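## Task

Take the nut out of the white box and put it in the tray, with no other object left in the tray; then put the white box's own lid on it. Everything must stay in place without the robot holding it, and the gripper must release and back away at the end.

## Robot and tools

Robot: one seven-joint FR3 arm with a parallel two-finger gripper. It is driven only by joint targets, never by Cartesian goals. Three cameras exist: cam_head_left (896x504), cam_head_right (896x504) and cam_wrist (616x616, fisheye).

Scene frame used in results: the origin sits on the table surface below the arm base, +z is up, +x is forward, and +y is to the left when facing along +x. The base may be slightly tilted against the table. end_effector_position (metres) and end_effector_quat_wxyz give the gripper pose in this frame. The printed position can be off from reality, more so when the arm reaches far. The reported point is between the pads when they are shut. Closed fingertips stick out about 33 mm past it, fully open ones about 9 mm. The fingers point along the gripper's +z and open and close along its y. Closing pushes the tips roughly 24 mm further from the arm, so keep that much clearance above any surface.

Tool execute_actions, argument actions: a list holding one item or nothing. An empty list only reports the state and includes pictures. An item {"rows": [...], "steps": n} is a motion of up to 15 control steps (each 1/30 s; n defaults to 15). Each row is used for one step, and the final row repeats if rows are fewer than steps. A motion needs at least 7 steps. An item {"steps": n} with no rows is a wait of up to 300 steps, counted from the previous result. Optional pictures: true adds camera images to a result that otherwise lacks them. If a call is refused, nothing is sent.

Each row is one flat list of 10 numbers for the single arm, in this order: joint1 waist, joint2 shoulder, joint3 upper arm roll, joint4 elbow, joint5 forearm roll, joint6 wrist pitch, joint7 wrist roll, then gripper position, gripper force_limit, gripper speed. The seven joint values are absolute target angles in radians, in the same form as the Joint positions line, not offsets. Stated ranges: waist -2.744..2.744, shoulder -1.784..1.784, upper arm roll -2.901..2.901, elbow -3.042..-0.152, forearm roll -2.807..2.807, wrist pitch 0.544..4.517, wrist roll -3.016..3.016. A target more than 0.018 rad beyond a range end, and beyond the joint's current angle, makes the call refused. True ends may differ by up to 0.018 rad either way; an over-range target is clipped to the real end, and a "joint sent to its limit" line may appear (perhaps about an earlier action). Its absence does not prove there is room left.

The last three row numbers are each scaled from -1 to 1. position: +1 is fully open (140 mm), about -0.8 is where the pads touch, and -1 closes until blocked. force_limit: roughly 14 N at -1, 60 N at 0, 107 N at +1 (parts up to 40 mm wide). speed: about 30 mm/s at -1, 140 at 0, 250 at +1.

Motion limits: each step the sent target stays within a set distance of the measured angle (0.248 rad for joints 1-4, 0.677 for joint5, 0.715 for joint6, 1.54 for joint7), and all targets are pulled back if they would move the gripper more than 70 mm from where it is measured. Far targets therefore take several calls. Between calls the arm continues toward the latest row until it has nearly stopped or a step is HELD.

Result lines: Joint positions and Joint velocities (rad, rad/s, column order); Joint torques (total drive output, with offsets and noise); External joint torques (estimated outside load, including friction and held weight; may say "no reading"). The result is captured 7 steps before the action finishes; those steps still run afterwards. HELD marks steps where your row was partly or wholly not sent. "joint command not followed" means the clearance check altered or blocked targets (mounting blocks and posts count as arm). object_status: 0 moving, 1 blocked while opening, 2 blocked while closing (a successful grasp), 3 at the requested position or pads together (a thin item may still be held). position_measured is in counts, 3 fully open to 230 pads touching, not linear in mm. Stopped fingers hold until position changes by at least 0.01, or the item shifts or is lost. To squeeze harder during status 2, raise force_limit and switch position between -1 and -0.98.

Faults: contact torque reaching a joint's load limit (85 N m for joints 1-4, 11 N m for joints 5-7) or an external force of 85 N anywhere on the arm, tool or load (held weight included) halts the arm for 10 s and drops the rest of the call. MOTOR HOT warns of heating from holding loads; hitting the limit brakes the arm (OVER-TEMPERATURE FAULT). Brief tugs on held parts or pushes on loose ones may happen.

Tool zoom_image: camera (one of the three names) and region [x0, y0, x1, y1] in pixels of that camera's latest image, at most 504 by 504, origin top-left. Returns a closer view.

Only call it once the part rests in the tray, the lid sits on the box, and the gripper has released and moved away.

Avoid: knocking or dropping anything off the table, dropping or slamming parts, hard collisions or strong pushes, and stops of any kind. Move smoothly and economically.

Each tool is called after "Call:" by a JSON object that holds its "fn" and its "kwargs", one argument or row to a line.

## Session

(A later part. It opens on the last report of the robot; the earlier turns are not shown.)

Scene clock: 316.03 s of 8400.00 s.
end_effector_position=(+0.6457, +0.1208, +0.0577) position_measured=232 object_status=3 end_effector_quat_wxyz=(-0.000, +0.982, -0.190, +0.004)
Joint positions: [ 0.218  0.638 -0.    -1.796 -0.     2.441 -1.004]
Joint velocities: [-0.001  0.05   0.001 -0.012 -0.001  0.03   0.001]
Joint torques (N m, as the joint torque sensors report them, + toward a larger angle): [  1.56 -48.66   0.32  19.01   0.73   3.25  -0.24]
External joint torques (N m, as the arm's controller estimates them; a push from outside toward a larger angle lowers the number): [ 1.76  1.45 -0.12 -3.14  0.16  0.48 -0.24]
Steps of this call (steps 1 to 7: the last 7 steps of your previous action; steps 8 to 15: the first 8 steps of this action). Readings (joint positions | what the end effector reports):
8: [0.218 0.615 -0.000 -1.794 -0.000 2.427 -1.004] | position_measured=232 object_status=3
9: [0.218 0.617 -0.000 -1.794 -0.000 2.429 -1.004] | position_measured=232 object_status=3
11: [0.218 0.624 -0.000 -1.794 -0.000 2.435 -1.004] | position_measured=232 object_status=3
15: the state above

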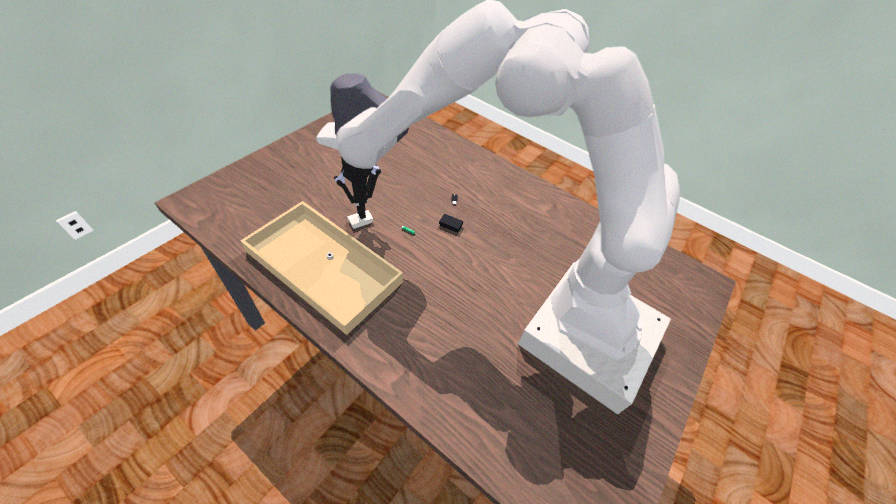

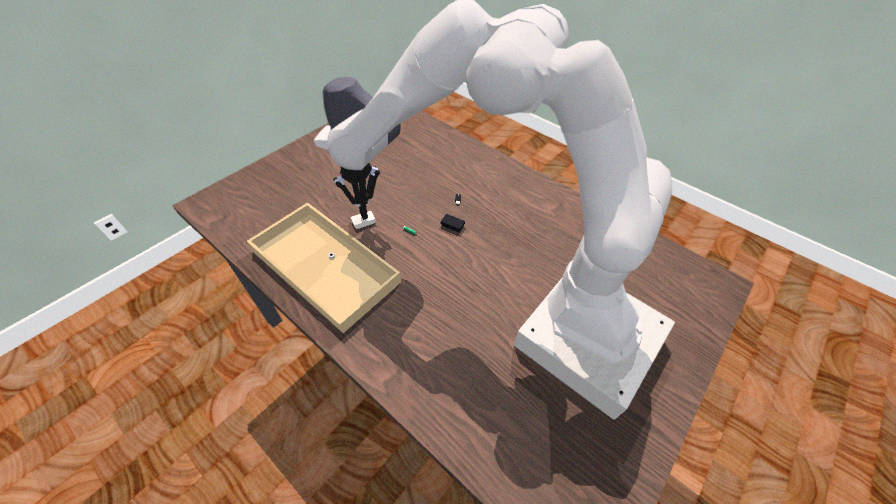

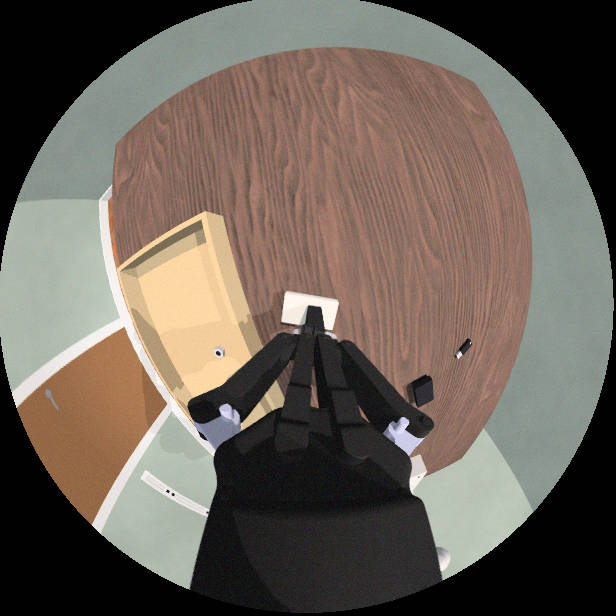

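Call:
{"fn": "execute_actions", "kwargs": {
  "actions": [
    {"rows":[[0.22,0.646,0,-1.795,0,2.455,-1.007,-1,-0.3,0.5]],"steps":15}
  ]
}}

Call:
{"fn": "execute_actions", "kwargs": {
  "actions": [
    {"rows":[[0.22,0.646,0,-1.795,0,2.455,-1.007,-1,-0.3,0.5],[0.22,0.646,0,-1.795,0,2.455,-1.007,-1,-0.3,0.5],[0.22,0.646,0,-1.795,0,2.455,-1.007,-1,-0.3,0.5],[0.22,0.45,0,-1.79,0,2.28,-1.007,-1,-0.3,0.5]],"steps":15}
  ]
}}

Call:
{"fn": "execute_actions", "kwargs": {
  "actions": [
    {"steps":15}
  ],
  "pictures": true
}}

Call:
{"fn": "zoom_image", "kwargs": {
  "camera": "cam_head_left",
  "region": [330,185,395,240]
}}

Scene clock: 316.60 s of 8400.00 s.
end_effector_position=(+0.6466, +0.1210, +0.0544) position_measured=232 object_status=3 end_effector_quat_wxyz=(-0.001, +0.982, -0.190, +0.006)
Joint positions: [ 0.218  0.645 -0.    -1.796 -0.     2.451 -1.004]
Joint velocities: [-0.     0.001  0.    -0.001 -0.001  0.009  0.   ]
Joint torques (N m, as the joint torque sensors report them, + toward a larger angle): [  1.5  -46.09  -0.28  20.22   0.67   2.99  -0.3 ]
External joint torques (N m, as the arm's controller estimates them; a push from outside toward a larger angle lowers the number): [ 1.5   1.81 -0.87 -0.65  0.13  0.41 -0.3 ]
Steps of this call (steps 1 to 7: the last 7 steps of your previous action; steps 8 to 9: the robot went on to your last target; steps 10 to 17: the first 8 steps of this action). Readings (joint positions | what the end effector reports):
10: [0.218 0.640 -0.000 -1.796 -0.000 2.447 -1.004] | position_measured=232 object_status=3
11: [0.218 0.641 -0.000 -1.796 -0.000 2.448 -1.004] | position_measured=232 object_status=3
13: [0.218 0.643 -0.000 -1.796 -0.000 2.450 -1.004] | position_measured=232 object_status=3
17: the state above

Scene clock: 317.10 s of 8400.00 s.
end_effector_position=(+0.6566, +0.1231, +0.1276) position_measured=232 object_status=3 end_effector_quat_wxyz=(-0.007, +0.982, -0.190, +0.022)
Joint positions: [ 0.218  0.519 -0.    -1.8   -0.     2.364 -1.004]
Joint velocities: [ 0.001 -0.928 -0.     0.135  0.    -0.489  0.   ]
Joint torques (N m, as the joint torque sensors report them, + toward a larger angle): [  1.29 -41.84   0.36  20.42   0.78   2.3   -0.18]
External joint torques (N m, as the arm's controller estimates them; a push from outside toward a larger angle lowers the number): [ 1.34 -1.3  -0.06  0.25  0.18 -0.26 -0.17]
Steps of this call (steps 1 to 7: the last 7 steps of your previous action; steps 8 to 15: the first 8 steps of this action). Readings (joint positions | what the end effector reports):
8: [0.218 0.645 -0.000 -1.796 -0.000 2.452 -1.004] | position_measured=232 object_status=3
9: [0.218 0.645 -0.000 -1.796 -0.000 2.452 -1.004] | position_measured=232 object_status=3
11: [0.218 0.635 -0.000 -1.801 -0.000 2.436 -1.004] | position_measured=232 object_status=3
15: the state above

Scene clock: 317.60 s of 8400.00 s.
end_effector_position=(+0.6562, +0.1231, +0.1713) position_measured=232 object_status=3 end_effector_quat_wxyz=(-0.008, +0.982, -0.190, +0.024)
Joint positions: [ 0.218  0.45  -0.    -1.789 -0.     2.287 -1.004]
Joint velocities: [-0.001 -0.001 -0.002 -0.    -0.002 -0.028 -0.   ]
Joint torques (N m, as the joint torque sensors report them, + toward a larger angle): [  1.21 -44.05   0.01  20.73   0.75   2.47  -0.25]
External joint torques (N m, as the arm's controller estimates them; a push from outside toward a larger angle lowers the number): [ 1.52  0.81 -0.16 -2.19  0.09 -0.19 -0.25]
Kept back: nothing.
Steps of this call (steps 1 to 7: the last 7 steps of your previous action; steps 8 to 15: the robot went on to your last target). Readings (joint positions | what the end effector reports):
1: [0.218 0.491 -0.000 -1.795 -0.000 2.350 -1.004] | position_measured=232 object_status=3
2: [0.218 0.469 -0.000 -1.789 -0.000 2.340 -1.004] | position_measured=232 object_status=3
4: [0.218 0.445 -0.000 -1.783 -0.000 2.324 -1.004] | position_measured=232 object_status=3
8: [0.218 0.443 -0.000 -1.785 -0.000 2.303 -1.004] | position_measured=232 object_status=3
15: the state above

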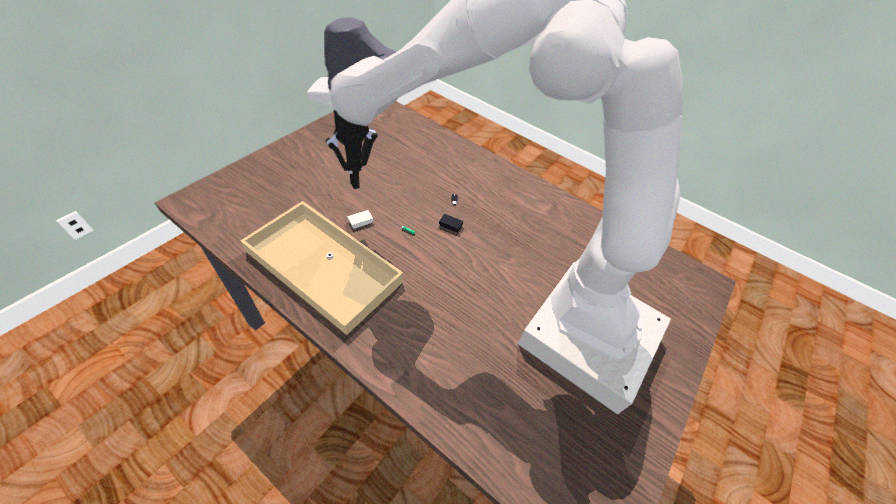

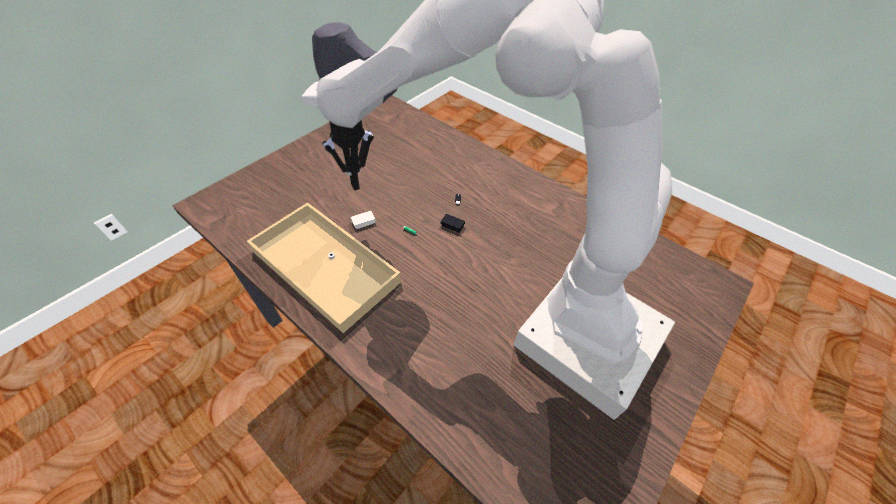

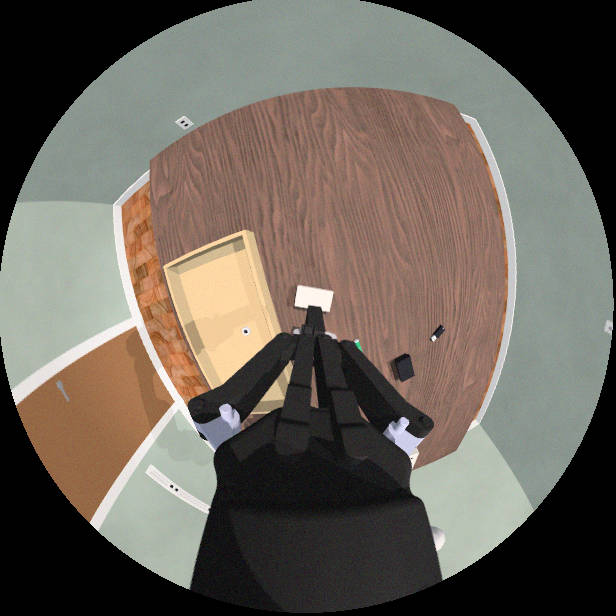

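Region (330, 185, 395, 240) of cam_head_left's 896x504 image, scaled by 7.754, with more detail than that image has; it fills the top 426 rows of this view, and the rest is white.

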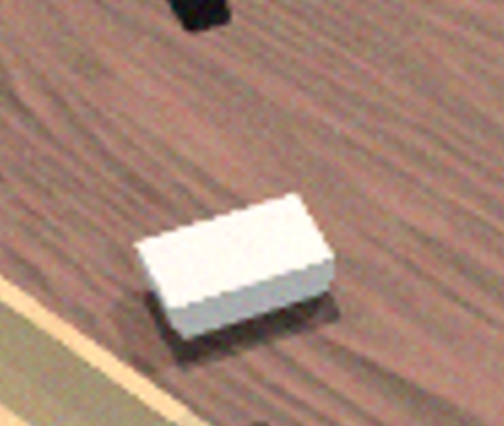

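Call:
{"fn": "finished_scene", "kwargs": {
  "scene": 1
}}

The scene is finished: the task was done.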